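# Swap spare and broken robot arms between case and desk

## Task

Take the spare robot arm from the open case on a desk and lay it on the empty desk on the far side of the room, with no part hanging past an edge. Then put the broken arm, the one with red tape, into the case, low enough that the lid could close; the lid itself stays open. Both arms are heavy and unpowered, so their joints flop freely, and both must end lying motionless. The task fails if any part of either arm drops freely more than a few centimetres, if the case does not end upright on its desk, or if the robot falls or ends tilted. Finish with both grippers released and the robot moved away.

## Robot and tools

Robot: a Rainbow Robotics RB-Y1. It has a wheeled base with two drive wheels and two rear casters, a folding torso (leg), a head and two 7-joint arms with parallel grippers. The base is 0.66 m long and 0.58 m wide, and its front edge sits 0.10 m ahead of the drive axle. The base cannot move sideways. When the leg is bent it can reach past the front edge. Each arm is rated for 3 kg. Too much weight far in front of the wheels can tip the robot forward, and nothing stops that.

Frames: the base frame has its origin on the floor between the drive wheels, with x forward, y left and z up. The state reports chest, left_hand and right_hand in this frame. A hand point is the spot midway between the finger pads. The fingers point along the hand's -z axis and close along its x axis. At long reach the printed hand positions are approximate. base_odometry is measured from where the base started. It comes only from wheel turns, so slipping shows up as travel. Heading is positive to the left, from -3.142 to 3.142.

Tool execute_actions(actions, cameras): actions is a list holding one action, or an empty list, which only returns the state and images. An action can contain the following keys.
- base: one command only, and it is an offset from where the base currently is. {"translate_m": d} drives straight d metres; forward is positive; range -3 to 3. {"rotate_rad": d} turns in place d radians; left (counter-clockwise) is positive; range -3.2 to 3.2. A move that would last more than 8.667 s is refused.
- joints: a single dictionary covering both arms, the torso and the head. It maps joint names to absolute target positions, in radians, except the grippers, which are in metres. The ranges are:
  torso_squat_rad 0 to 1.2 (higher lowers the chest). torso_shift_rad -0.3 to 0.6 (positive pushes the hips forward). torso_pitch_rad -0.2 to 1.4 (positive leans forward). torso_yaw_rad -1.5 to 1.5 (positive turns left).
  Combined torso limits: squat+shift <= 1.52; squat-shift+pitch <= 1.57; shift+0.5 pitch-0.4 squat <= 0.7; shift+0.3 pitch-0.5 squat <= 0.39. Breaking one leaves the torso short of its target, reported as off_target.
  Per arm, with X = left or right: X_shoulder_pitch_rad -2.356 to 2.356 (0 hangs down; negative raises forward). left_shoulder_roll_rad 0 to 3.141 and right_shoulder_roll_rad -3.141 to 0, lifting the arm outward. X_shoulder_yaw_rad -2.094 to 2.094. X_elbow_rad -2.617 to 0.01 (0 is straight; negative bends). X_forearm_roll_rad -3.141 to 3.141. X_wrist_pitch_rad -1.57 to 1.919 (negative tips the hand forward). X_hand_roll_rad -2.705 to 2.705. X_gripper_m 0 to 0.1, the gap between the pads. The positive direction for yaw and roll is the same on both arms (left, counter-clockwise).
  head_pan_rad -0.523 to 0.523 (positive left). head_tilt_rad -0.35 to 1.57 (positive looks down).
  A joint counts as done within ±0.02, or ±0.004 for grippers.
- speeds: optional caps for this action only. translate_m 0.05 to 0.4 m/s and rotate_rad 0.1 to 1.509 rad/s; the maximum is the default.
- min_time_s: 0.1 to 8. This is the shortest time any arm or head motion in the action may take. Use it to move slowly.
All motions in an action start at the same moment. No action runs longer than 15 s. Joints and the base you leave out may still be chasing their earlier targets. An unknown key or an out-of-range value refuses the whole call.
cameras: any of head_camera, left_wrist_camera, right_wrist_camera or all. Leaving it out, or passing null, returns all; [] returns none. The pictures line lists the images in order.

Tool wait(seconds: 0 to 10): the robot keeps its current commands, and the state and images come back.
Tool zoom_image(camera, region [x0,y0,x1,y1] in pixels, at most 504x504): gives a closer view of that camera's latest image.
Tool read_manual(section="licences"): returns licence text only.
Tool finished_scene(scene: the current scene's number): ends the scene for good, so call it only once everything is at rest.

Reading results: base_status and joint_status give the outcome of each motion.
- done: reached. For the base it only means the wheels turned, even if they slipped.
- off_target: the motion stopped short and may still be pushing.
- contact_stop: it hit something hard. time_out: it ran too long. limit_stop_at_<name>: a built-in limit stopped it. stopped_with_arm: the torso stopped because an arm hit something.
After these stops the joint holds where it is. A contact or time-out stop halts the whole group it belongs to: the torso, the left arm or the right arm.
- limit_stop_at_own_body: the self-collision guard stopped the motion before contact. Move the arm or torso apart.
- joint command not followed, with a cause line: the arm-to-arm or self check held back that arm's targets. Gripper commands still run. Send targets that pass the check.
- on_its_own: shows what you did not command. "held at" gives the target a joint is holding, not where it is.
- MOTOR HOT: a motor is at 65 °C or more. OVER-TEMPERATURE FAULT or limit_stop_at_motor_heat: the arm braked at 80 °C; resend your targets.
- A torque fault freezes the whole robot for 10 s.
If a call reports a stop, any later motion calls in the same reply are skipped.

Recovery: when an arm or the torso is stalled against something, back it off in its own action, arms first, then the torso. If both hands hold one object and the torso reports contact_stop as soon as it starts, with nothing blocking it, resend every arm joint (not grippers) at its reported value, then repeat the torso command.

Cautions:
- To grip, command an opening at least 0.005 m narrower than the object. off_target is then normal.
- The base keeps going when it hits furniture, and a pushing leg can slide the robot without odometry showing it.
- Never let the arms or grippers hit or press on each other.
- Heavy loads heat motors and can trigger contact stops by weight alone.
- The floppy arms must be supported so that no section swings or drops.
- Keep the case upright, and now and then expect a small push on loose objects.

Each tool is called after "Call:" in YAML: its name, and indented under it one key for each argument.

## Session

Call:
execute_actions:
  actions: []

Scene clock: 0.00 s.
base_odometry: x=+0.000 y=+0.000 heading=+0.000 (m, m, rad; odometry frame)
base_status: not commanded
joint_positions: torso_squat_rad=+0.350 torso_shift_rad=+0.000 torso_pitch_rad=+0.000 torso_yaw_rad=-0.001 left_shoulder_pitch_rad=+0.032 left_shoulder_roll_rad=+0.038 left_shoulder_yaw_rad=-0.031 left_elbow_rad=-0.117 left_forearm_roll_rad=+0.041 left_wrist_pitch_rad=+0.007 left_hand_roll_rad=-0.004 left_gripper_m=+0.099 right_shoulder_pitch_rad=-0.007 right_shoulder_roll_rad=-0.019 right_shoulder_yaw_rad=+0.056 right_elbow_rad=-0.172 right_forearm_roll_rad=-0.043 right_wrist_pitch_rad=+0.024 right_hand_roll_rad=-0.009 right_gripper_m=+0.100 head_pan_rad=-0.001 head_tilt_rad=+0.401
joint_status: not commanded
chest: x=-0.2280 y=+0.0002 z=+1.2475 quat_wxyz=(+1.000, +0.000, +0.000, +0.000) (m; base frame)
left_hand: x=-0.1953 y=+0.2471 z=+0.5635 quat_wxyz=(+0.999, +0.017, -0.040, +0.007) (m; base frame)
right_hand: x=-0.1448 y=-0.2304 z=+0.5668 quat_wxyz=(+0.997, -0.006, -0.077, +0.003) (m; base frame)
pictures: head_camera, left_wrist_camera, right_wrist_camera
Images, in order (width x height): head_camera 896x504, left_wrist_camera 644x364, right_wrist_camera 644x364.

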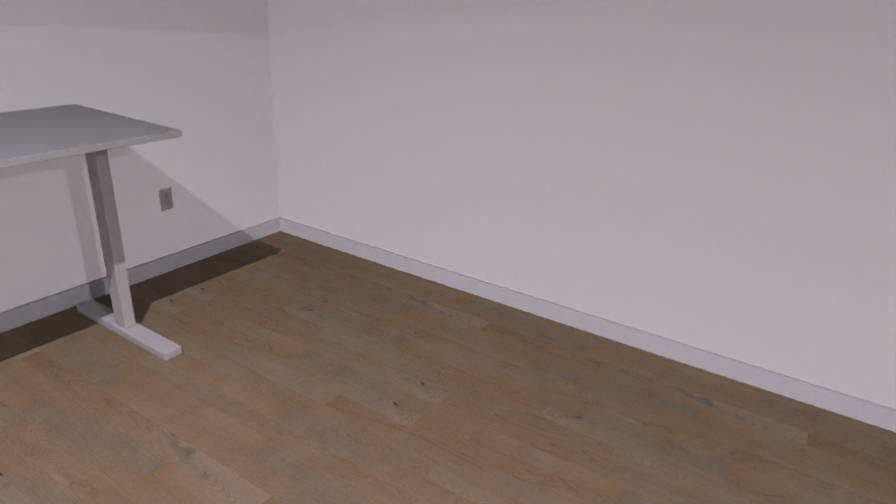

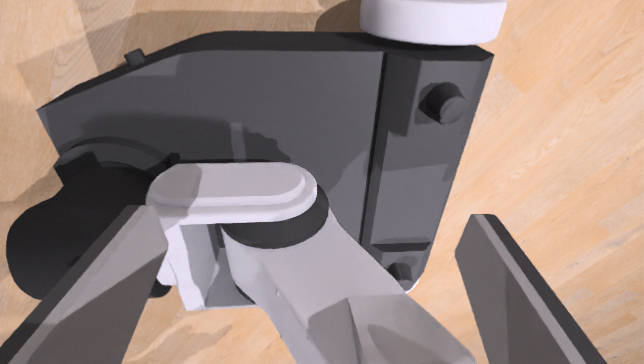

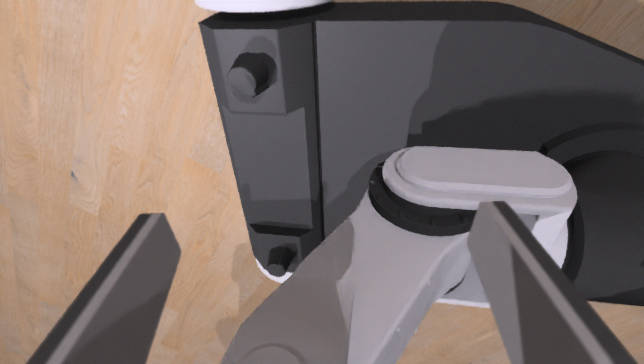

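Call:
execute_actions:
  actions:
    - {"base":{"rotate_rad":1.0}}
  cameras: ["head_camera"]

Call:
execute_actions:
  actions:
    - {"base":{"rotate_rad":1.4}}
  cameras: ["head_camera"]

Call:
execute_actions:
  actions:
    - {"base":{"rotate_rad":1.4}}
  cameras: ["head_camera"]

Scene clock: 9.33 s.
base_odometry: x=+0.000 y=+0.000 heading=+0.999 (m, m, rad; odometry frame)
base_status: done
joint_positions: torso_squat_rad=+0.350 torso_shift_rad=+0.000 torso_pitch_rad=+0.000 torso_yaw_rad=-0.001 left_shoulder_pitch_rad=+0.032 left_shoulder_roll_rad=+0.038 left_shoulder_yaw_rad=-0.031 left_elbow_rad=-0.117 left_forearm_roll_rad=+0.041 left_wrist_pitch_rad=+0.007 left_hand_roll_rad=-0.004 left_gripper_m=+0.099 right_shoulder_pitch_rad=-0.007 right_shoulder_roll_rad=-0.019 right_shoulder_yaw_rad=+0.056 right_elbow_rad=-0.172 right_forearm_roll_rad=-0.043 right_wrist_pitch_rad=+0.024 right_hand_roll_rad=-0.009 right_gripper_m=+0.100 head_pan_rad=-0.001 head_tilt_rad=+0.401
joint_status: not commanded
chest: x=-0.2280 y=+0.0002 z=+1.2475 quat_wxyz=(+1.000, +0.000, +0.000, +0.000) (m; base frame)
left_hand: x=-0.1953 y=+0.2471 z=+0.5635 quat_wxyz=(+0.999, +0.017, -0.040, +0.007) (m; base frame)
right_hand: x=-0.1448 y=-0.2305 z=+0.5668 quat_wxyz=(+0.997, -0.006, -0.077, +0.003) (m; base frame)
pictures: head_camera
Images, in order (width x height): head_camera 896x504.

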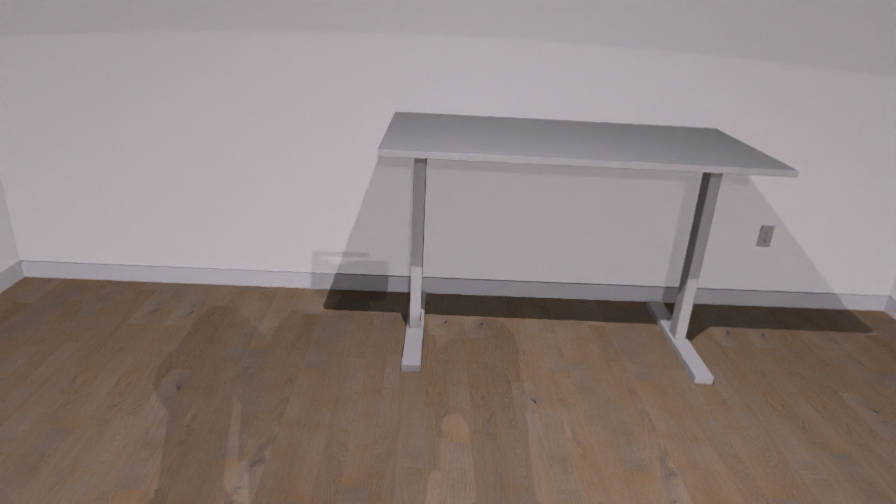

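Scene clock: 13.13 s.
base_odometry: x=+0.000 y=+0.000 heading=+2.399 (m, m, rad; odometry frame)
base_status: done
joint_positions: torso_squat_rad=+0.350 torso_shift_rad=+0.000 torso_pitch_rad=+0.000 torso_yaw_rad=-0.001 left_shoulder_pitch_rad=+0.032 left_shoulder_roll_rad=+0.038 left_shoulder_yaw_rad=-0.031 left_elbow_rad=-0.117 left_forearm_roll_rad=+0.041 left_wrist_pitch_rad=+0.007 left_hand_roll_rad=-0.004 left_gripper_m=+0.099 right_shoulder_pitch_rad=-0.007 right_shoulder_roll_rad=-0.019 right_shoulder_yaw_rad=+0.056 right_elbow_rad=-0.172 right_forearm_roll_rad=-0.043 right_wrist_pitch_rad=+0.024 right_hand_roll_rad=-0.009 right_gripper_m=+0.100 head_pan_rad=-0.001 head_tilt_rad=+0.401
joint_status: not commanded
chest: x=-0.2280 y=+0.0002 z=+1.2475 quat_wxyz=(+1.000, +0.000, +0.000, +0.000) (m; base frame)
left_hand: x=-0.1953 y=+0.2471 z=+0.5635 quat_wxyz=(+0.999, +0.017, -0.040, +0.007) (m; base frame)
right_hand: x=-0.1448 y=-0.2305 z=+0.5668 quat_wxyz=(+0.997, -0.006, -0.077, +0.003) (m; base frame)
pictures: head_camera
Images, in order (width x height): head_camera 896x504.

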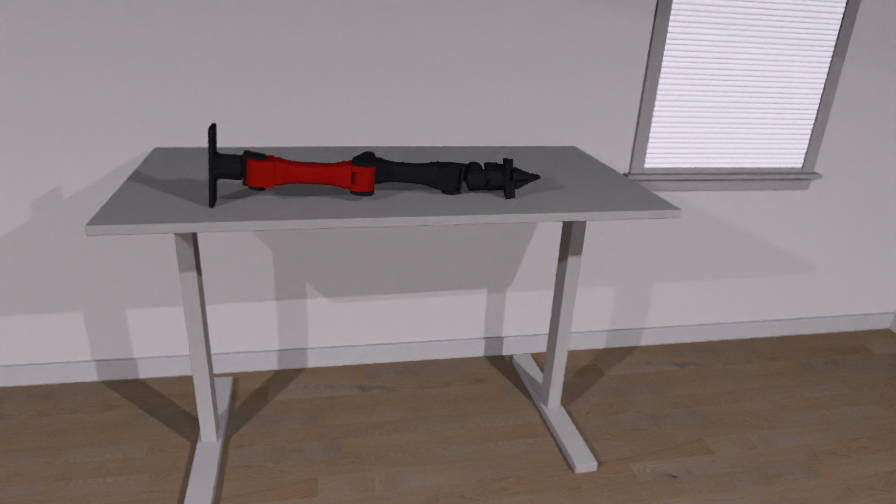

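Scene clock: 16.80 s.
base_odometry: x=+0.000 y=+0.000 heading=-2.485 (m, m, rad; odometry frame)
base_status: done
joint_positions: torso_squat_rad=+0.350 torso_shift_rad=+0.000 torso_pitch_rad=+0.000 torso_yaw_rad=-0.001 left_shoulder_pitch_rad=+0.032 left_shoulder_roll_rad=+0.038 left_shoulder_yaw_rad=-0.031 left_elbow_rad=-0.117 left_forearm_roll_rad=+0.041 left_wrist_pitch_rad=+0.007 left_hand_roll_rad=-0.004 left_gripper_m=+0.099 right_shoulder_pitch_rad=-0.007 right_shoulder_roll_rad=-0.019 right_shoulder_yaw_rad=+0.056 right_elbow_rad=-0.172 right_forearm_roll_rad=-0.043 right_wrist_pitch_rad=+0.024 right_hand_roll_rad=-0.009 right_gripper_m=+0.100 head_pan_rad=-0.001 head_tilt_rad=+0.401
joint_status: not commanded
chest: x=-0.2280 y=+0.0002 z=+1.2475 quat_wxyz=(+1.000, +0.000, +0.000, +0.000) (m; base frame)
left_hand: x=-0.1953 y=+0.2471 z=+0.5635 quat_wxyz=(+0.999, +0.017, -0.040, +0.007) (m; base frame)
right_hand: x=-0.1448 y=-0.2305 z=+0.5668 quat_wxyz=(+0.997, -0.006, -0.077, +0.003) (m; base frame)
pictures: head_camera
Images, in order (width x height): head_camera 896x504.

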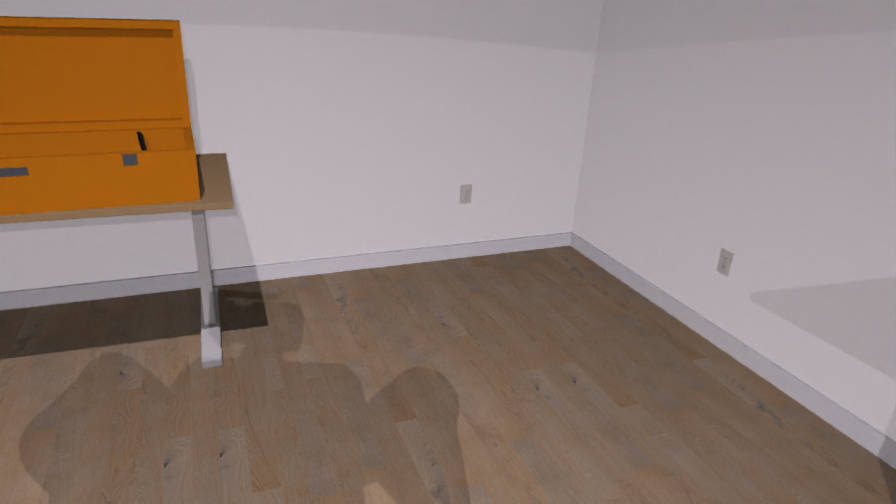

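Call:
execute_actions:
  actions:
    - {"base":{"rotate_rad":0.7}}
  cameras: ["head_camera"]

Scene clock: 27.40 s.
base_odometry: x=+0.000 y=+0.000 heading=-1.785 (m, m, rad; odometry frame)
base_status: done
joint_positions: torso_squat_rad=+0.350 torso_shift_rad=+0.000 torso_pitch_rad=+0.000 torso_yaw_rad=-0.001 left_shoulder_pitch_rad=+0.032 left_shoulder_roll_rad=+0.038 left_shoulder_yaw_rad=-0.031 left_elbow_rad=-0.117 left_forearm_roll_rad=+0.041 left_wrist_pitch_rad=+0.007 left_hand_roll_rad=-0.004 left_gripper_m=+0.099 right_shoulder_pitch_rad=-0.007 right_shoulder_roll_rad=-0.019 right_shoulder_yaw_rad=+0.056 right_elbow_rad=-0.172 right_forearm_roll_rad=-0.043 right_wrist_pitch_rad=+0.024 right_hand_roll_rad=-0.009 right_gripper_m=+0.100 head_pan_rad=-0.001 head_tilt_rad=+0.401
joint_status: not commanded
chest: x=-0.2280 y=+0.0002 z=+1.2475 quat_wxyz=(+1.000, +0.000, +0.000, +0.000) (m; base frame)
left_hand: x=-0.1953 y=+0.2471 z=+0.5635 quat_wxyz=(+0.999, +0.017, -0.040, +0.007) (m; base frame)
right_hand: x=-0.1448 y=-0.2305 z=+0.5668 quat_wxyz=(+0.997, -0.006, -0.077, +0.003) (m; base frame)
pictures: head_camera
Images, in order (width x height): head_camera 896x504.

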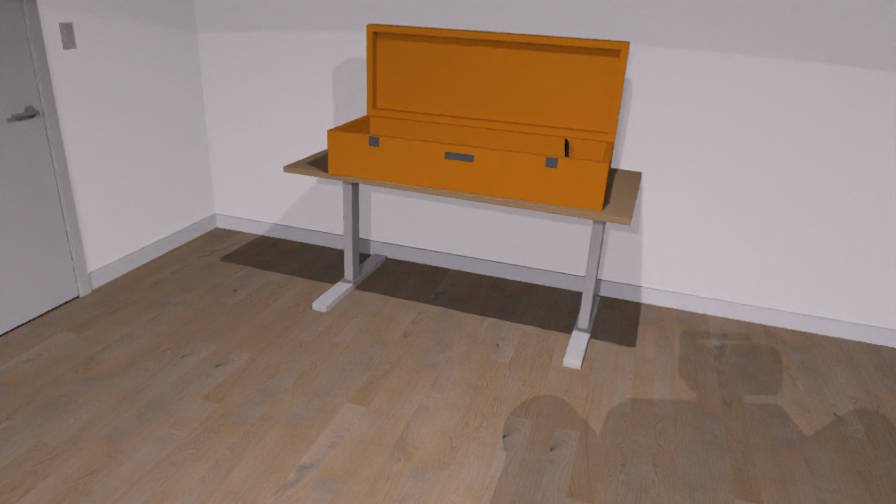

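Call:
execute_actions:
  actions:
    - {"base":{"rotate_rad":0.27}}
  cameras: []

Call:
execute_actions:
  actions:
    - {"base":{"translate_m":1.5}}
  cameras: []

Call:
execute_actions:
  actions:
    - {"base":{"rotate_rad":-0.68},"joints":{"head_tilt_rad":0.7,"torso_squat_rad":0.1}}
  cameras: ["head_camera"]

Scene clock: 47.87 s.
base_odometry: x=+0.000 y=+0.000 heading=-1.516 (m, m, rad; odometry frame)
base_status: done
joint_positions: torso_squat_rad=+0.350 torso_shift_rad=+0.000 torso_pitch_rad=+0.000 torso_yaw_rad=-0.001 left_shoulder_pitch_rad=+0.032 left_shoulder_roll_rad=+0.038 left_shoulder_yaw_rad=-0.031 left_elbow_rad=-0.117 left_forearm_roll_rad=+0.041 left_wrist_pitch_rad=+0.007 left_hand_roll_rad=-0.004 left_gripper_m=+0.099 right_shoulder_pitch_rad=-0.007 right_shoulder_roll_rad=-0.020 right_shoulder_yaw_rad=+0.056 right_elbow_rad=-0.172 right_forearm_roll_rad=-0.043 right_wrist_pitch_rad=+0.024 right_hand_roll_rad=-0.009 right_gripper_m=+0.100 head_pan_rad=-0.001 head_tilt_rad=+0.401
joint_status: not commanded
chest: x=-0.2280 y=+0.0002 z=+1.2475 quat_wxyz=(+1.000, +0.000, +0.000, +0.000) (m; base frame)
left_hand: x=-0.1953 y=+0.2471 z=+0.5635 quat_wxyz=(+0.999, +0.017, -0.040, +0.007) (m; base frame)
right_hand: x=-0.1448 y=-0.2305 z=+0.5668 quat_wxyz=(+0.997, -0.006, -0.077, +0.003) (m; base frame)
pictures: none
No camera images: the call's "cameras" was empty. Leave "cameras" out to get every camera's image.

Scene clock: 53.13 s.
base_odometry: x=+0.084 y=-1.498 heading=-1.515 (m, m, rad; odometry frame)
base_status: done
joint_positions: torso_squat_rad=+0.350 torso_shift_rad=+0.000 torso_pitch_rad=+0.000 torso_yaw_rad=-0.001 left_shoulder_pitch_rad=+0.032 left_shoulder_roll_rad=+0.038 left_shoulder_yaw_rad=-0.031 left_elbow_rad=-0.117 left_forearm_roll_rad=+0.041 left_wrist_pitch_rad=+0.007 left_hand_roll_rad=-0.004 left_gripper_m=+0.099 right_shoulder_pitch_rad=-0.007 right_shoulder_roll_rad=-0.020 right_shoulder_yaw_rad=+0.056 right_elbow_rad=-0.172 right_forearm_roll_rad=-0.043 right_wrist_pitch_rad=+0.024 right_hand_roll_rad=-0.009 right_gripper_m=+0.100 head_pan_rad=-0.001 head_tilt_rad=+0.401
joint_status: not commanded
chest: x=-0.2279 y=+0.0002 z=+1.2475 quat_wxyz=(+1.000, +0.000, +0.000, +0.000) (m; base frame)
left_hand: x=-0.1952 y=+0.2471 z=+0.5635 quat_wxyz=(+0.999, +0.017, -0.040, +0.007) (m; base frame)
right_hand: x=-0.1447 y=-0.2305 z=+0.5668 quat_wxyz=(+0.997, -0.006, -0.077, +0.003) (m; base frame)
pictures: none
No camera images: the call's "cameras" was empty. Leave "cameras" out to get every camera's image.

Scene clock: 55.93 s.
base_odometry: x=+0.084 y=-1.497 heading=-2.194 (m, m, rad; odometry frame)
base_status: done
joint_positions: torso_squat_rad=+0.100 torso_shift_rad=+0.000 torso_pitch_rad=+0.000 torso_yaw_rad=-0.001 left_shoulder_pitch_rad=+0.032 left_shoulder_roll_rad=+0.038 left_shoulder_yaw_rad=-0.031 left_elbow_rad=-0.117 left_forearm_roll_rad=+0.041 left_wrist_pitch_rad=+0.007 left_hand_roll_rad=-0.004 left_gripper_m=+0.099 right_shoulder_pitch_rad=-0.007 right_shoulder_roll_rad=-0.020 right_shoulder_yaw_rad=+0.056 right_elbow_rad=-0.172 right_forearm_roll_rad=-0.043 right_wrist_pitch_rad=+0.024 right_hand_roll_rad=-0.009 right_gripper_m=+0.100 head_pan_rad=-0.001 head_tilt_rad=+0.700
joint_status: all done
chest: x=-0.2280 y=+0.0003 z=+1.2864 quat_wxyz=(+1.000, +0.000, +0.000, +0.000) (m; base frame)
left_hand: x=-0.1953 y=+0.2471 z=+0.6024 quat_wxyz=(+0.999, +0.017, -0.040, +0.007) (m; base frame)
right_hand: x=-0.1447 y=-0.2305 z=+0.6057 quat_wxyz=(+0.997, -0.006, -0.077, +0.003) (m; base frame)
pictures: head_camera
Images, in order (width x height): head_camera 896x504.

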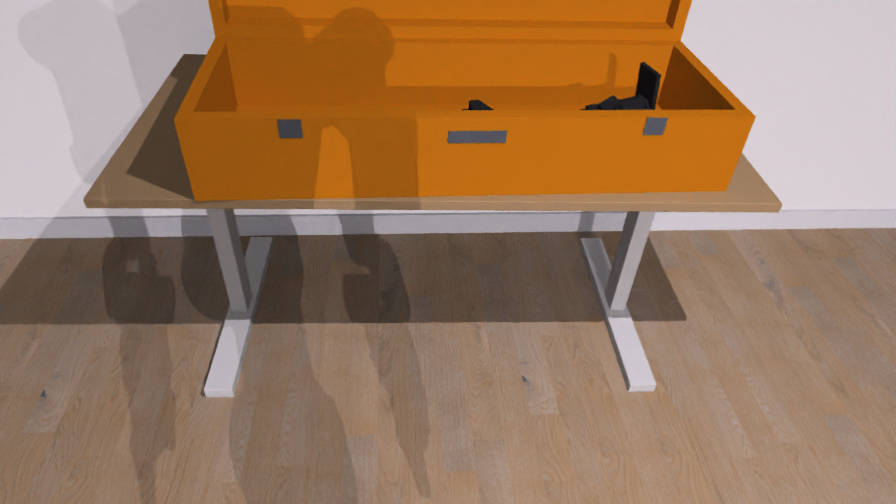

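Call:
execute_actions:
  actions:
    - {"base":{"translate_m":0.7},"joints":{"head_tilt_rad":0.75,"torso_pitch_rad":0.3,"left_shoulder_pitch_rad":-0.6,"right_shoulder_pitch_rad":-0.6,"left_shoulder_roll_rad":0.2,"right_shoulder_roll_rad":-0.2,"left_elbow_rad":-1.6,"right_elbow_rad":-1.6,"left_wrist_pitch_rad":1.9,"right_wrist_pitch_rad":1.9,"left_shoulder_yaw_rad":0,"right_shoulder_yaw_rad":0,"left_forearm_roll_rad":0,"right_forearm_roll_rad":0},"speeds":{"translate_m":0.25}}

Scene clock: 81.67 s.
base_odometry: x=-0.325 y=-2.066 heading=-2.195 (m, m, rad; odometry frame)
base_status: done
joint_positions: torso_squat_rad=+0.100 torso_shift_rad=+0.000 torso_pitch_rad=+0.300 torso_yaw_rad=-0.001 left_shoulder_pitch_rad=-0.598 left_shoulder_roll_rad=+0.200 left_shoulder_yaw_rad=+0.000 left_elbow_rad=-1.599 left_forearm_roll_rad=+0.000 left_wrist_pitch_rad=+1.901 left_hand_roll_rad=-0.004 left_gripper_m=+0.098 right_shoulder_pitch_rad=-0.600 right_shoulder_roll_rad=-0.200 right_shoulder_yaw_rad=+0.000 right_elbow_rad=-1.600 right_forearm_roll_rad=+0.000 right_wrist_pitch_rad=+1.900 right_hand_roll_rad=-0.009 right_gripper_m=+0.100 head_pan_rad=-0.001 head_tilt_rad=+0.750
joint_status: all done
chest: x=-0.1364 y=+0.0003 z=+1.2726 quat_wxyz=(+0.989, -0.001, +0.149, +0.000) (m; base frame)
left_hand: x=+0.2456 y=+0.2502 z=+0.9139 quat_wxyz=(+0.993, +0.095, +0.009, -0.075) (m; base frame)
right_hand: x=+0.2466 y=-0.2503 z=+0.9154 quat_wxyz=(+0.993, -0.096, +0.007, +0.068) (m; base frame)
pictures: head_camera, left_wrist_camera, right_wrist_camera
Images, in order (width x height): head_camera 896x504, left_wrist_camera 644x364, right_wrist_camera 644x364.

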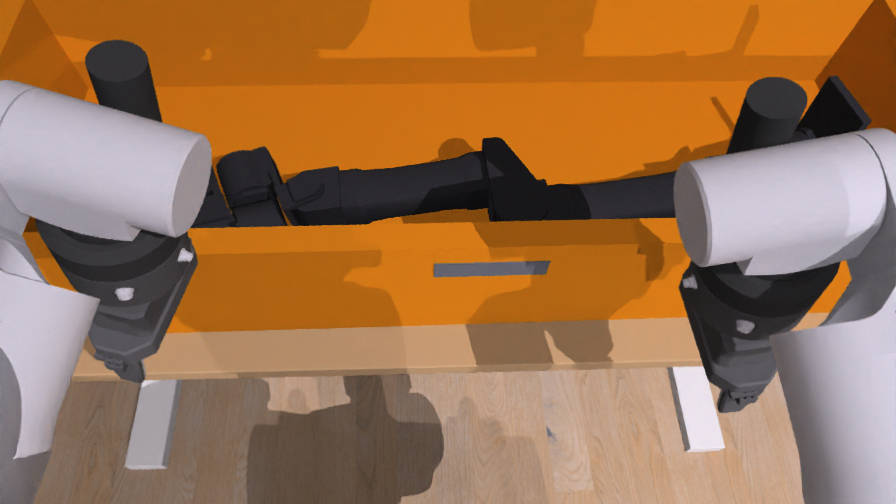

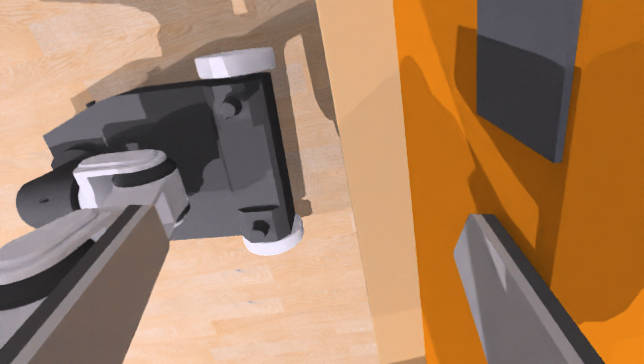

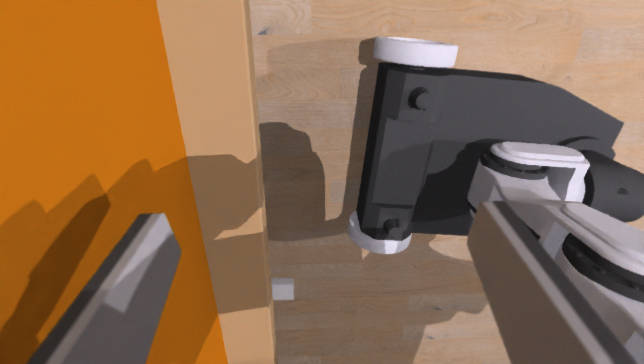

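Call:
execute_actions:
  actions:
    - {"joints":{"head_tilt_rad":1.05,"torso_pitch_rad":0.0,"left_shoulder_pitch_rad":-1.2,"right_shoulder_pitch_rad":-1.2,"left_shoulder_roll_rad":0.6,"right_shoulder_roll_rad":-0.6,"left_elbow_rad":-0.55,"right_elbow_rad":-0.55,"left_wrist_pitch_rad":1.75,"right_wrist_pitch_rad":1.75,"left_forearm_roll_rad":0.35,"right_forearm_roll_rad":-0.35},"min_time_s":1.5}
  cameras: []

Call:
execute_actions:
  actions:
    - {"base":{"translate_m":0.2}}

Scene clock: 132.33 s.
base_odometry: x=-0.325 y=-2.066 heading=-2.195 (m, m, rad; odometry frame)
base_status: not commanded
joint_positions: torso_squat_rad=+0.100 torso_shift_rad=+0.000 torso_pitch_rad=+0.000 torso_yaw_rad=-0.001 left_shoulder_pitch_rad=-1.200 left_shoulder_roll_rad=+0.600 left_shoulder_yaw_rad=+0.000 left_elbow_rad=-0.550 left_forearm_roll_rad=+0.350 left_wrist_pitch_rad=+1.750 left_hand_roll_rad=-0.004 left_gripper_m=+0.099 right_shoulder_pitch_rad=-1.200 right_shoulder_roll_rad=-0.600 right_shoulder_yaw_rad=+0.000 right_elbow_rad=-0.550 right_forearm_roll_rad=-0.350 right_wrist_pitch_rad=+1.750 right_hand_roll_rad=-0.009 right_gripper_m=+0.100 head_pan_rad=-0.001 head_tilt_rad=+1.050
joint_status: all done
chest: x=-0.2279 y=+0.0003 z=+1.2864 quat_wxyz=(+1.000, +0.000, +0.000, +0.000) (m; base frame)
left_hand: x=+0.2967 y=+0.3794 z=+1.1333 quat_wxyz=(+0.995, +0.048, -0.033, +0.077) (m; base frame)
right_hand: x=+0.2963 y=-0.3800 z=+1.1343 quat_wxyz=(+0.995, -0.049, -0.033, -0.085) (m; base frame)
pictures: none
No camera images: the call's "cameras" was empty. Leave "cameras" out to get every camera's image.

Scene clock: 134.10 s.
base_odometry: x=-0.442 y=-2.228 heading=-2.196 (m, m, rad; odometry frame)
base_status: done
joint_positions: torso_squat_rad=+0.100 torso_shift_rad=+0.000 torso_pitch_rad=+0.000 torso_yaw_rad=-0.001 left_shoulder_pitch_rad=-1.200 left_shoulder_roll_rad=+0.600 left_shoulder_yaw_rad=+0.000 left_elbow_rad=-0.550 left_forearm_roll_rad=+0.350 left_wrist_pitch_rad=+1.750 left_hand_roll_rad=-0.004 left_gripper_m=+0.099 right_shoulder_pitch_rad=-1.200 right_shoulder_roll_rad=-0.600 right_shoulder_yaw_rad=+0.000 right_elbow_rad=-0.550 right_forearm_roll_rad=-0.350 right_wrist_pitch_rad=+1.750 right_hand_roll_rad=-0.009 right_gripper_m=+0.100 head_pan_rad=-0.001 head_tilt_rad=+1.050
joint_status: not commanded
chest: x=-0.2277 y=+0.0003 z=+1.2864 quat_wxyz=(+1.000, +0.000, +0.000, +0.000) (m; base frame)
left_hand: x=+0.2968 y=+0.3794 z=+1.1331 quat_wxyz=(+0.995, +0.048, -0.033, +0.077) (m; base frame)
right_hand: x=+0.2963 y=-0.3800 z=+1.1341 quat_wxyz=(+0.995, -0.049, -0.033, -0.085) (m; base frame)
pictures: head_camera, left_wrist_camera, right_wrist_camera
Images, in order (width x height): head_camera 896x504, left_wrist_camera 644x364, right_wrist_camera 644x364.

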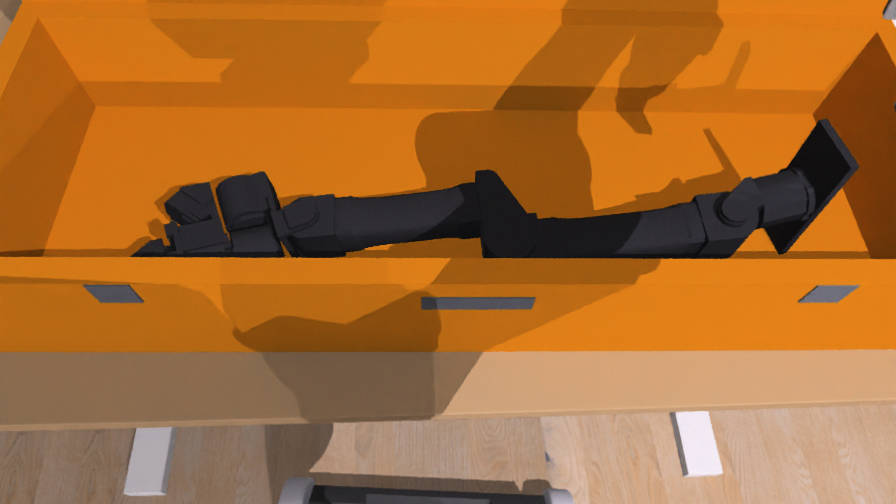

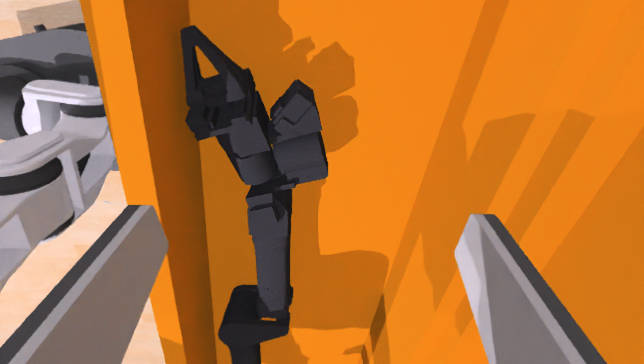

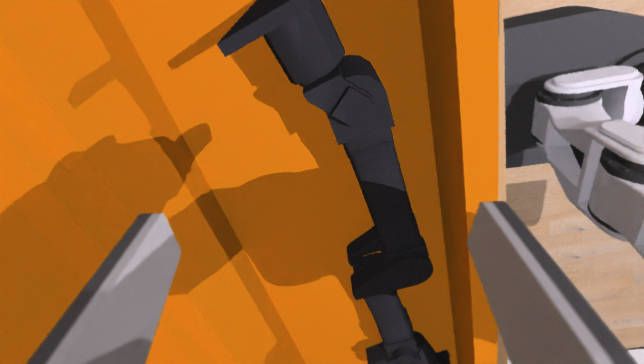

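Call:
execute_actions:
  actions:
    - {"base":{"translate_m":0.02},"joints":{"torso_yaw_rad":-0.1,"torso_squat_rad":0.45,"left_shoulder_pitch_rad":-1.15,"right_shoulder_pitch_rad":-1.18,"left_shoulder_roll_rad":0.073,"right_shoulder_roll_rad":-0.312,"left_elbow_rad":-0.7,"right_elbow_rad":-0.5,"left_wrist_pitch_rad":1.77,"right_wrist_pitch_rad":1.66,"left_forearm_roll_rad":0.23,"right_forearm_roll_rad":-0.336,"left_hand_roll_rad":0.42,"right_hand_roll_rad":0.2}}

Scene clock: 200.70 s.
base_odometry: x=-0.454 y=-2.244 heading=-2.196 (m, m, rad; odometry frame)
base_status: done
joint_positions: torso_squat_rad=+0.450 torso_shift_rad=+0.000 torso_pitch_rad=+0.000 torso_yaw_rad=-0.100 left_shoulder_pitch_rad=-1.150 left_shoulder_roll_rad=+0.073 left_shoulder_yaw_rad=+0.000 left_elbow_rad=-0.700 left_forearm_roll_rad=+0.230 left_wrist_pitch_rad=+1.770 left_hand_roll_rad=+0.420 left_gripper_m=+0.099 right_shoulder_pitch_rad=-1.180 right_shoulder_roll_rad=-0.312 right_shoulder_yaw_rad=+0.000 right_elbow_rad=-0.500 right_forearm_roll_rad=-0.336 right_wrist_pitch_rad=+1.660 right_hand_roll_rad=+0.200 right_gripper_m=+0.100 head_pan_rad=-0.001 head_tilt_rad=+1.050
joint_status: all done
chest: x=-0.2279 y=+0.0002 z=+1.2202 quat_wxyz=(+0.999, +0.000, +0.000, -0.050) (m; base frame)
left_hand: x=+0.2826 y=+0.0558 z=+0.9899 quat_wxyz=(+1.000, +0.000, -0.001, +0.008) (m; base frame)
right_hand: x=+0.2718 y=-0.2804 z=+0.9892 quat_wxyz=(+0.996, -0.001, -0.001, +0.084) (m; base frame)
pictures: head_camera, left_wrist_camera, right_wrist_camera
Images, in order (width x height): head_camera 896x504, left_wrist_camera 644x364, right_wrist_camera 644x364.

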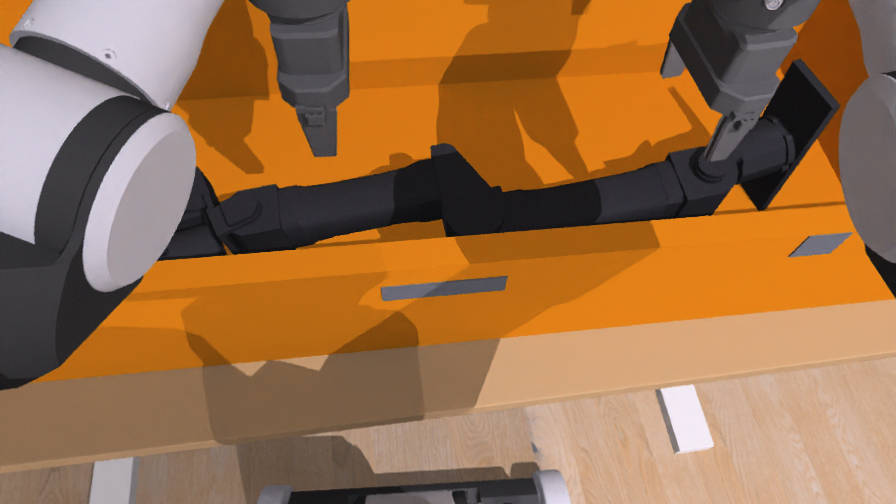

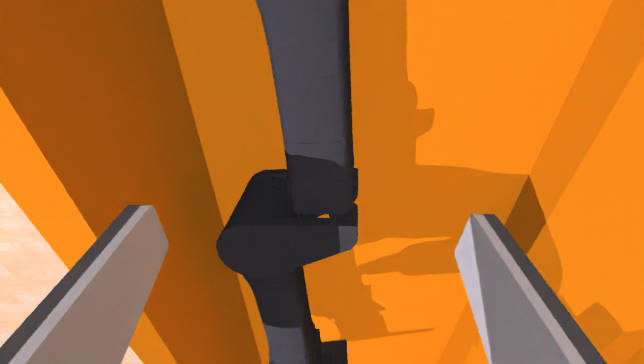

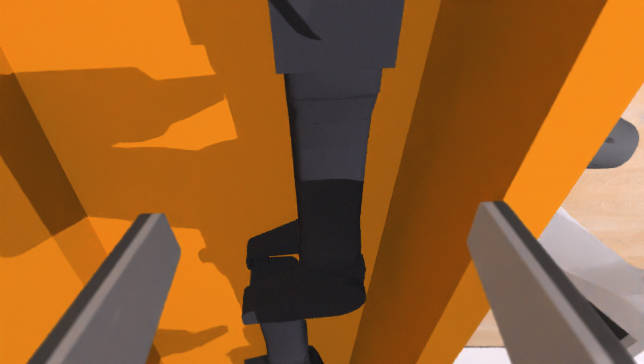

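Call:
execute_actions:
  actions:
    - {"joints":{"torso_squat_rad":0.75}}

Scene clock: 207.87 s.
base_odometry: x=-0.454 y=-2.244 heading=-2.196 (m, m, rad; odometry frame)
base_status: not commanded
joint_positions: torso_squat_rad=+0.750 torso_shift_rad=+0.000 torso_pitch_rad=+0.000 torso_yaw_rad=-0.100 left_shoulder_pitch_rad=-1.150 left_shoulder_roll_rad=+0.073 left_shoulder_yaw_rad=+0.000 left_elbow_rad=-0.700 left_forearm_roll_rad=+0.230 left_wrist_pitch_rad=+1.770 left_hand_roll_rad=+0.420 left_gripper_m=+0.099 right_shoulder_pitch_rad=-1.180 right_shoulder_roll_rad=-0.312 right_shoulder_yaw_rad=+0.000 right_elbow_rad=-0.500 right_forearm_roll_rad=-0.336 right_wrist_pitch_rad=+1.660 right_hand_roll_rad=+0.200 right_gripper_m=+0.100 head_pan_rad=-0.001 head_tilt_rad=+1.050
joint_status: all done
chest: x=-0.2279 y=+0.0002 z=+1.1021 quat_wxyz=(+0.999, +0.000, +0.000, -0.050) (m; base frame)
left_hand: x=+0.2826 y=+0.0558 z=+0.8717 quat_wxyz=(+1.000, +0.000, -0.001, +0.008) (m; base frame)
right_hand: x=+0.2718 y=-0.2804 z=+0.8710 quat_wxyz=(+0.996, -0.001, -0.001, +0.084) (m; base frame)
pictures: head_camera, left_wrist_camera, right_wrist_camera
Images, in order (width x height): head_camera 896x504, left_wrist_camera 644x364, right_wrist_camera 644x364.

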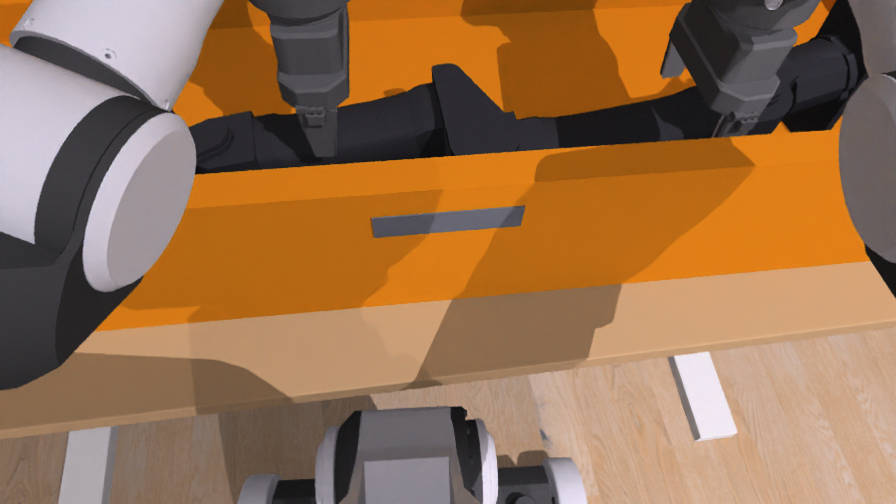

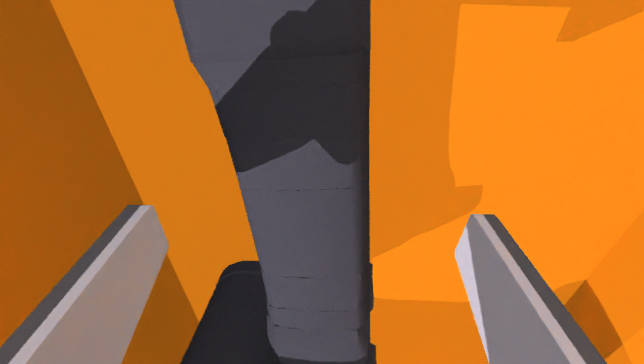

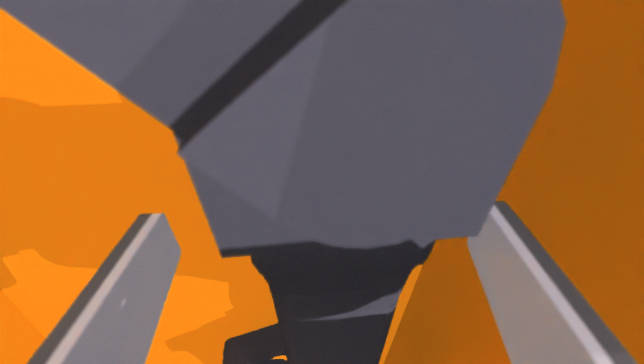

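Call:
execute_actions:
  actions:
    - {"joints":{"torso_squat_rad":0.65}}
  cameras: []

Call:
execute_actions:
  actions:
    - {"joints":{"right_shoulder_pitch_rad":-1.25,"right_shoulder_roll_rad":-0.18,"right_wrist_pitch_rad":1.69,"right_forearm_roll_rad":-0.29,"right_hand_roll_rad":0.04,"left_hand_roll_rad":0.5}}
  cameras: []

Call:
execute_actions:
  actions:
    - {"joints":{"torso_squat_rad":0.8}}

Scene clock: 222.90 s.
base_odometry: x=-0.454 y=-2.244 heading=-2.196 (m, m, rad; odometry frame)
base_status: not commanded
joint_positions: torso_squat_rad=+0.650 torso_shift_rad=+0.000 torso_pitch_rad=+0.000 torso_yaw_rad=-0.100 left_shoulder_pitch_rad=-1.150 left_shoulder_roll_rad=+0.073 left_shoulder_yaw_rad=+0.000 left_elbow_rad=-0.700 left_forearm_roll_rad=+0.230 left_wrist_pitch_rad=+1.770 left_hand_roll_rad=+0.420 left_gripper_m=+0.099 right_shoulder_pitch_rad=-1.180 right_shoulder_roll_rad=-0.312 right_shoulder_yaw_rad=+0.000 right_elbow_rad=-0.500 right_forearm_roll_rad=-0.336 right_wrist_pitch_rad=+1.660 right_hand_roll_rad=+0.200 right_gripper_m=+0.100 head_pan_rad=-0.001 head_tilt_rad=+1.050
joint_status: all done
chest: x=-0.2278 y=+0.0002 z=+1.1472 quat_wxyz=(+0.999, +0.000, +0.000, -0.050) (m; base frame)
left_hand: x=+0.2827 y=+0.0558 z=+0.9166 quat_wxyz=(+1.000, +0.000, +0.000, +0.008) (m; base frame)
right_hand: x=+0.2719 y=-0.2804 z=+0.9160 quat_wxyz=(+0.996, -0.001, -0.001, +0.084) (m; base frame)
pictures: none
No camera images: the call's "cameras" was empty. Leave "cameras" out to get every camera's image.

Scene clock: 223.87 s.
base_odometry: x=-0.454 y=-2.244 heading=-2.196 (m, m, rad; odometry frame)
base_status: not commanded
joint_positions: torso_squat_rad=+0.650 torso_shift_rad=+0.000 torso_pitch_rad=+0.000 torso_yaw_rad=-0.100 left_shoulder_pitch_rad=-1.150 left_shoulder_roll_rad=+0.073 left_shoulder_yaw_rad=+0.000 left_elbow_rad=-0.700 left_forearm_roll_rad=+0.230 left_wrist_pitch_rad=+1.770 left_hand_roll_rad=+0.500 left_gripper_m=+0.099 right_shoulder_pitch_rad=-1.250 right_shoulder_roll_rad=-0.180 right_shoulder_yaw_rad=+0.000 right_elbow_rad=-0.500 right_forearm_roll_rad=-0.290 right_wrist_pitch_rad=+1.690 right_hand_roll_rad=+0.040 right_gripper_m=+0.100 head_pan_rad=-0.001 head_tilt_rad=+1.050
joint_status: all done
chest: x=-0.2278 y=+0.0003 z=+1.1472 quat_wxyz=(+0.999, +0.000, +0.000, -0.050) (m; base frame)
left_hand: x=+0.2827 y=+0.0559 z=+0.9167 quat_wxyz=(+0.999, +0.000, +0.000, +0.048) (m; base frame)
right_hand: x=+0.2771 y=-0.2042 z=+0.9295 quat_wxyz=(+0.997, -0.002, -0.001, +0.072) (m; base frame)
pictures: none
No camera images: the call's "cameras" was empty. Leave "cameras" out to get every camera's image.

Scene clock: 225.17 s.
base_odometry: x=-0.454 y=-2.244 heading=-2.196 (m, m, rad; odometry frame)
base_status: not commanded
joint_positions: torso_squat_rad=+0.800 torso_shift_rad=+0.000 torso_pitch_rad=+0.000 torso_yaw_rad=-0.100 left_shoulder_pitch_rad=-1.150 left_shoulder_roll_rad=+0.073 left_shoulder_yaw_rad=+0.000 left_elbow_rad=-0.700 left_forearm_roll_rad=+0.230 left_wrist_pitch_rad=+1.770 left_hand_roll_rad=+0.500 left_gripper_m=+0.099 right_shoulder_pitch_rad=-1.250 right_shoulder_roll_rad=-0.180 right_shoulder_yaw_rad=+0.000 right_elbow_rad=-0.500 right_forearm_roll_rad=-0.290 right_wrist_pitch_rad=+1.690 right_hand_roll_rad=+0.040 right_gripper_m=+0.100 head_pan_rad=-0.001 head_tilt_rad=+1.050
joint_status: all done
chest: x=-0.2279 y=+0.0003 z=+1.0776 quat_wxyz=(+0.999, +0.000, +0.000, -0.050) (m; base frame)
left_hand: x=+0.2826 y=+0.0560 z=+0.8472 quat_wxyz=(+0.999, +0.000, -0.001, +0.048) (m; base frame)
right_hand: x=+0.2770 y=-0.2042 z=+0.8601 quat_wxyz=(+0.997, -0.002, -0.001, +0.072) (m; base frame)
pictures: head_camera, left_wrist_camera, right_wrist_camera
Images, in order (width x height): head_camera 896x504, left_wrist_camera 644x364, right_wrist_camera 644x364.

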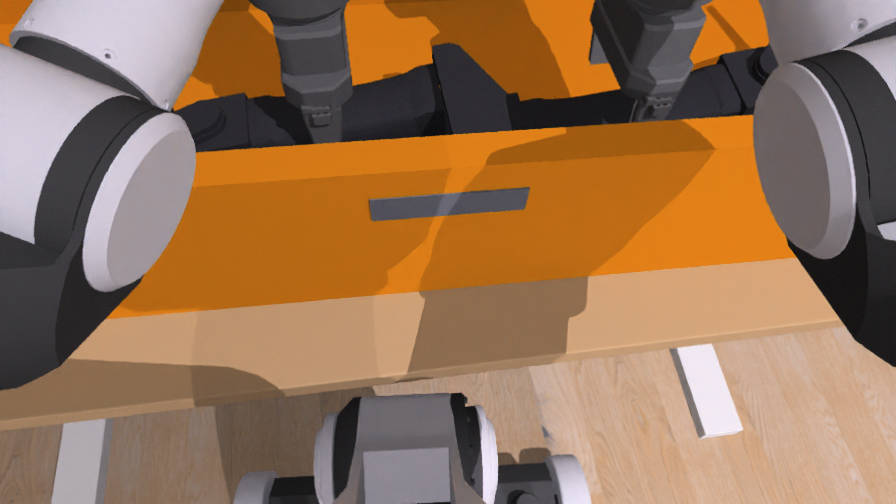

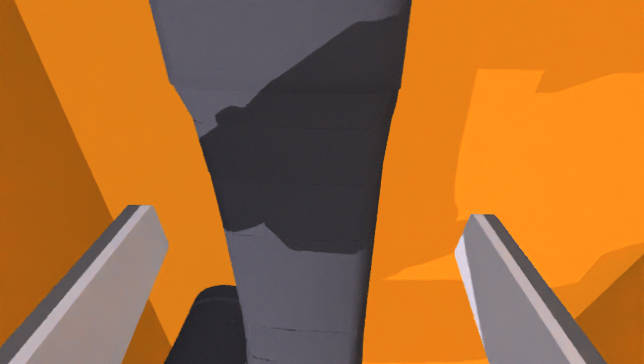

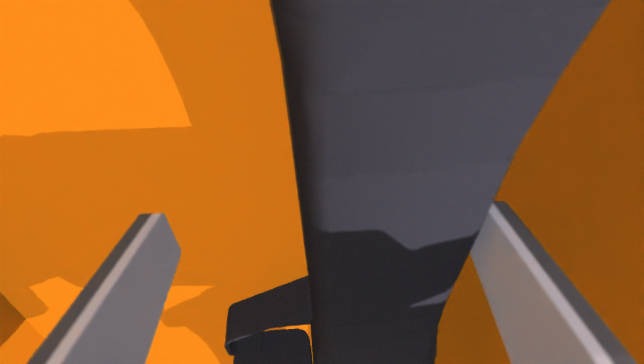

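Call:
execute_actions:
  actions:
    - {"base":{"translate_m":-0.01},"joints":{"right_wrist_pitch_rad":1.76,"left_shoulder_pitch_rad":-1.11,"left_wrist_pitch_rad":1.73},"min_time_s":1}
  cameras: []

Call:
execute_actions:
  actions:
    - {"joints":{"torso_squat_rad":0.84}}

Scene clock: 233.93 s.
base_odometry: x=-0.448 y=-2.236 heading=-2.197 (m, m, rad; odometry frame)
base_status: done
joint_positions: torso_squat_rad=+0.800 torso_shift_rad=+0.000 torso_pitch_rad=+0.000 torso_yaw_rad=-0.100 left_shoulder_pitch_rad=-1.110 left_shoulder_roll_rad=+0.073 left_shoulder_yaw_rad=+0.000 left_elbow_rad=-0.700 left_forearm_roll_rad=+0.230 left_wrist_pitch_rad=+1.730 left_hand_roll_rad=+0.500 left_gripper_m=+0.099 right_shoulder_pitch_rad=-1.250 right_shoulder_roll_rad=-0.180 right_shoulder_yaw_rad=+0.000 right_elbow_rad=-0.500 right_forearm_roll_rad=-0.290 right_wrist_pitch_rad=+1.760 right_hand_roll_rad=+0.040 right_gripper_m=+0.100 head_pan_rad=-0.001 head_tilt_rad=+1.050
joint_status: all done
chest: x=-0.2279 y=+0.0003 z=+1.0776 quat_wxyz=(+0.999, +0.000, +0.000, -0.050) (m; base frame)
left_hand: x=+0.2815 y=+0.0602 z=+0.8285 quat_wxyz=(+0.998, -0.006, +0.000, +0.054) (m; base frame)
right_hand: x=+0.2610 y=-0.2059 z=+0.8605 quat_wxyz=(+0.997, -0.003, +0.034, +0.072) (m; base frame)
pictures: none
No camera images: the call's "cameras" was empty. Leave "cameras" out to get every camera's image.

Scene clock: 234.73 s.
base_odometry: x=-0.448 y=-2.236 heading=-2.197 (m, m, rad; odometry frame)
base_status: not commanded
joint_positions: torso_squat_rad=+0.840 torso_shift_rad=+0.000 torso_pitch_rad=+0.000 torso_yaw_rad=-0.100 left_shoulder_pitch_rad=-1.110 left_shoulder_roll_rad=+0.073 left_shoulder_yaw_rad=+0.000 left_elbow_rad=-0.700 left_forearm_roll_rad=+0.230 left_wrist_pitch_rad=+1.730 left_hand_roll_rad=+0.500 left_gripper_m=+0.099 right_shoulder_pitch_rad=-1.250 right_shoulder_roll_rad=-0.180 right_shoulder_yaw_rad=+0.000 right_elbow_rad=-0.500 right_forearm_roll_rad=-0.290 right_wrist_pitch_rad=+1.760 right_hand_roll_rad=+0.040 right_gripper_m=+0.100 head_pan_rad=-0.001 head_tilt_rad=+1.050
joint_status: all done
chest: x=-0.2279 y=+0.0003 z=+1.0572 quat_wxyz=(+0.999, +0.000, +0.000, -0.050) (m; base frame)
left_hand: x=+0.2814 y=+0.0602 z=+0.8080 quat_wxyz=(+0.998, -0.006, +0.000, +0.054) (m; base frame)
right_hand: x=+0.2610 y=-0.2059 z=+0.8401 quat_wxyz=(+0.997, -0.003, +0.034, +0.072) (m; base frame)
pictures: head_camera, left_wrist_camera, right_wrist_camera
Images, in order (width x height): head_camera 896x504, left_wrist_camera 644x364, right_wrist_camera 644x364.

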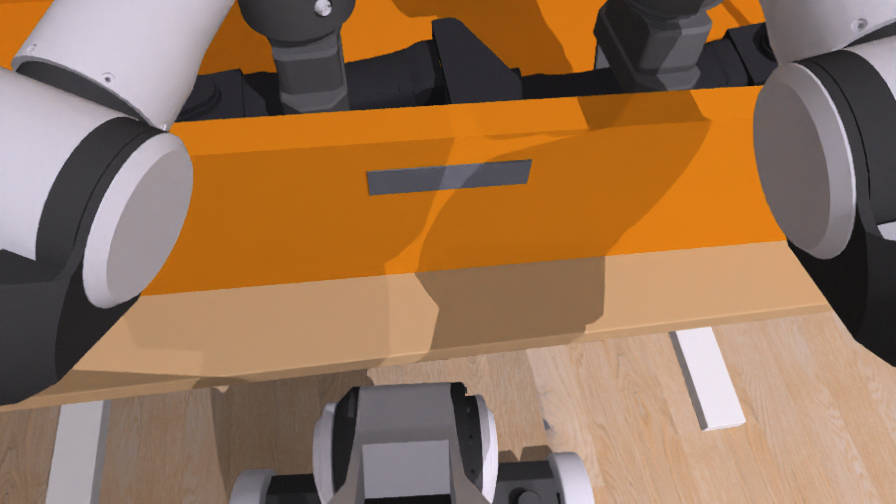

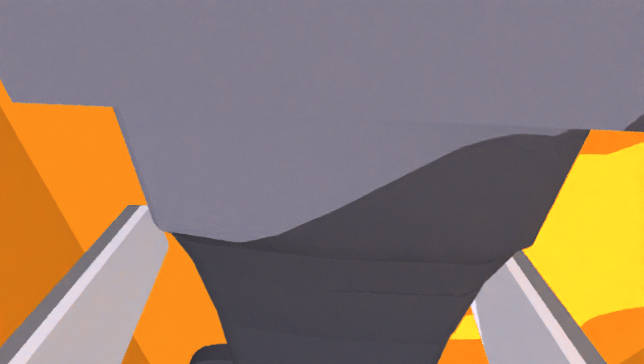

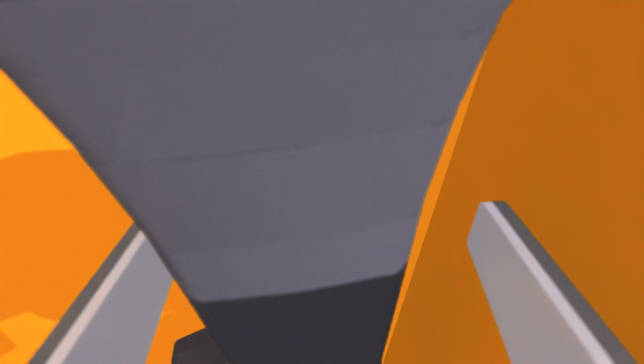

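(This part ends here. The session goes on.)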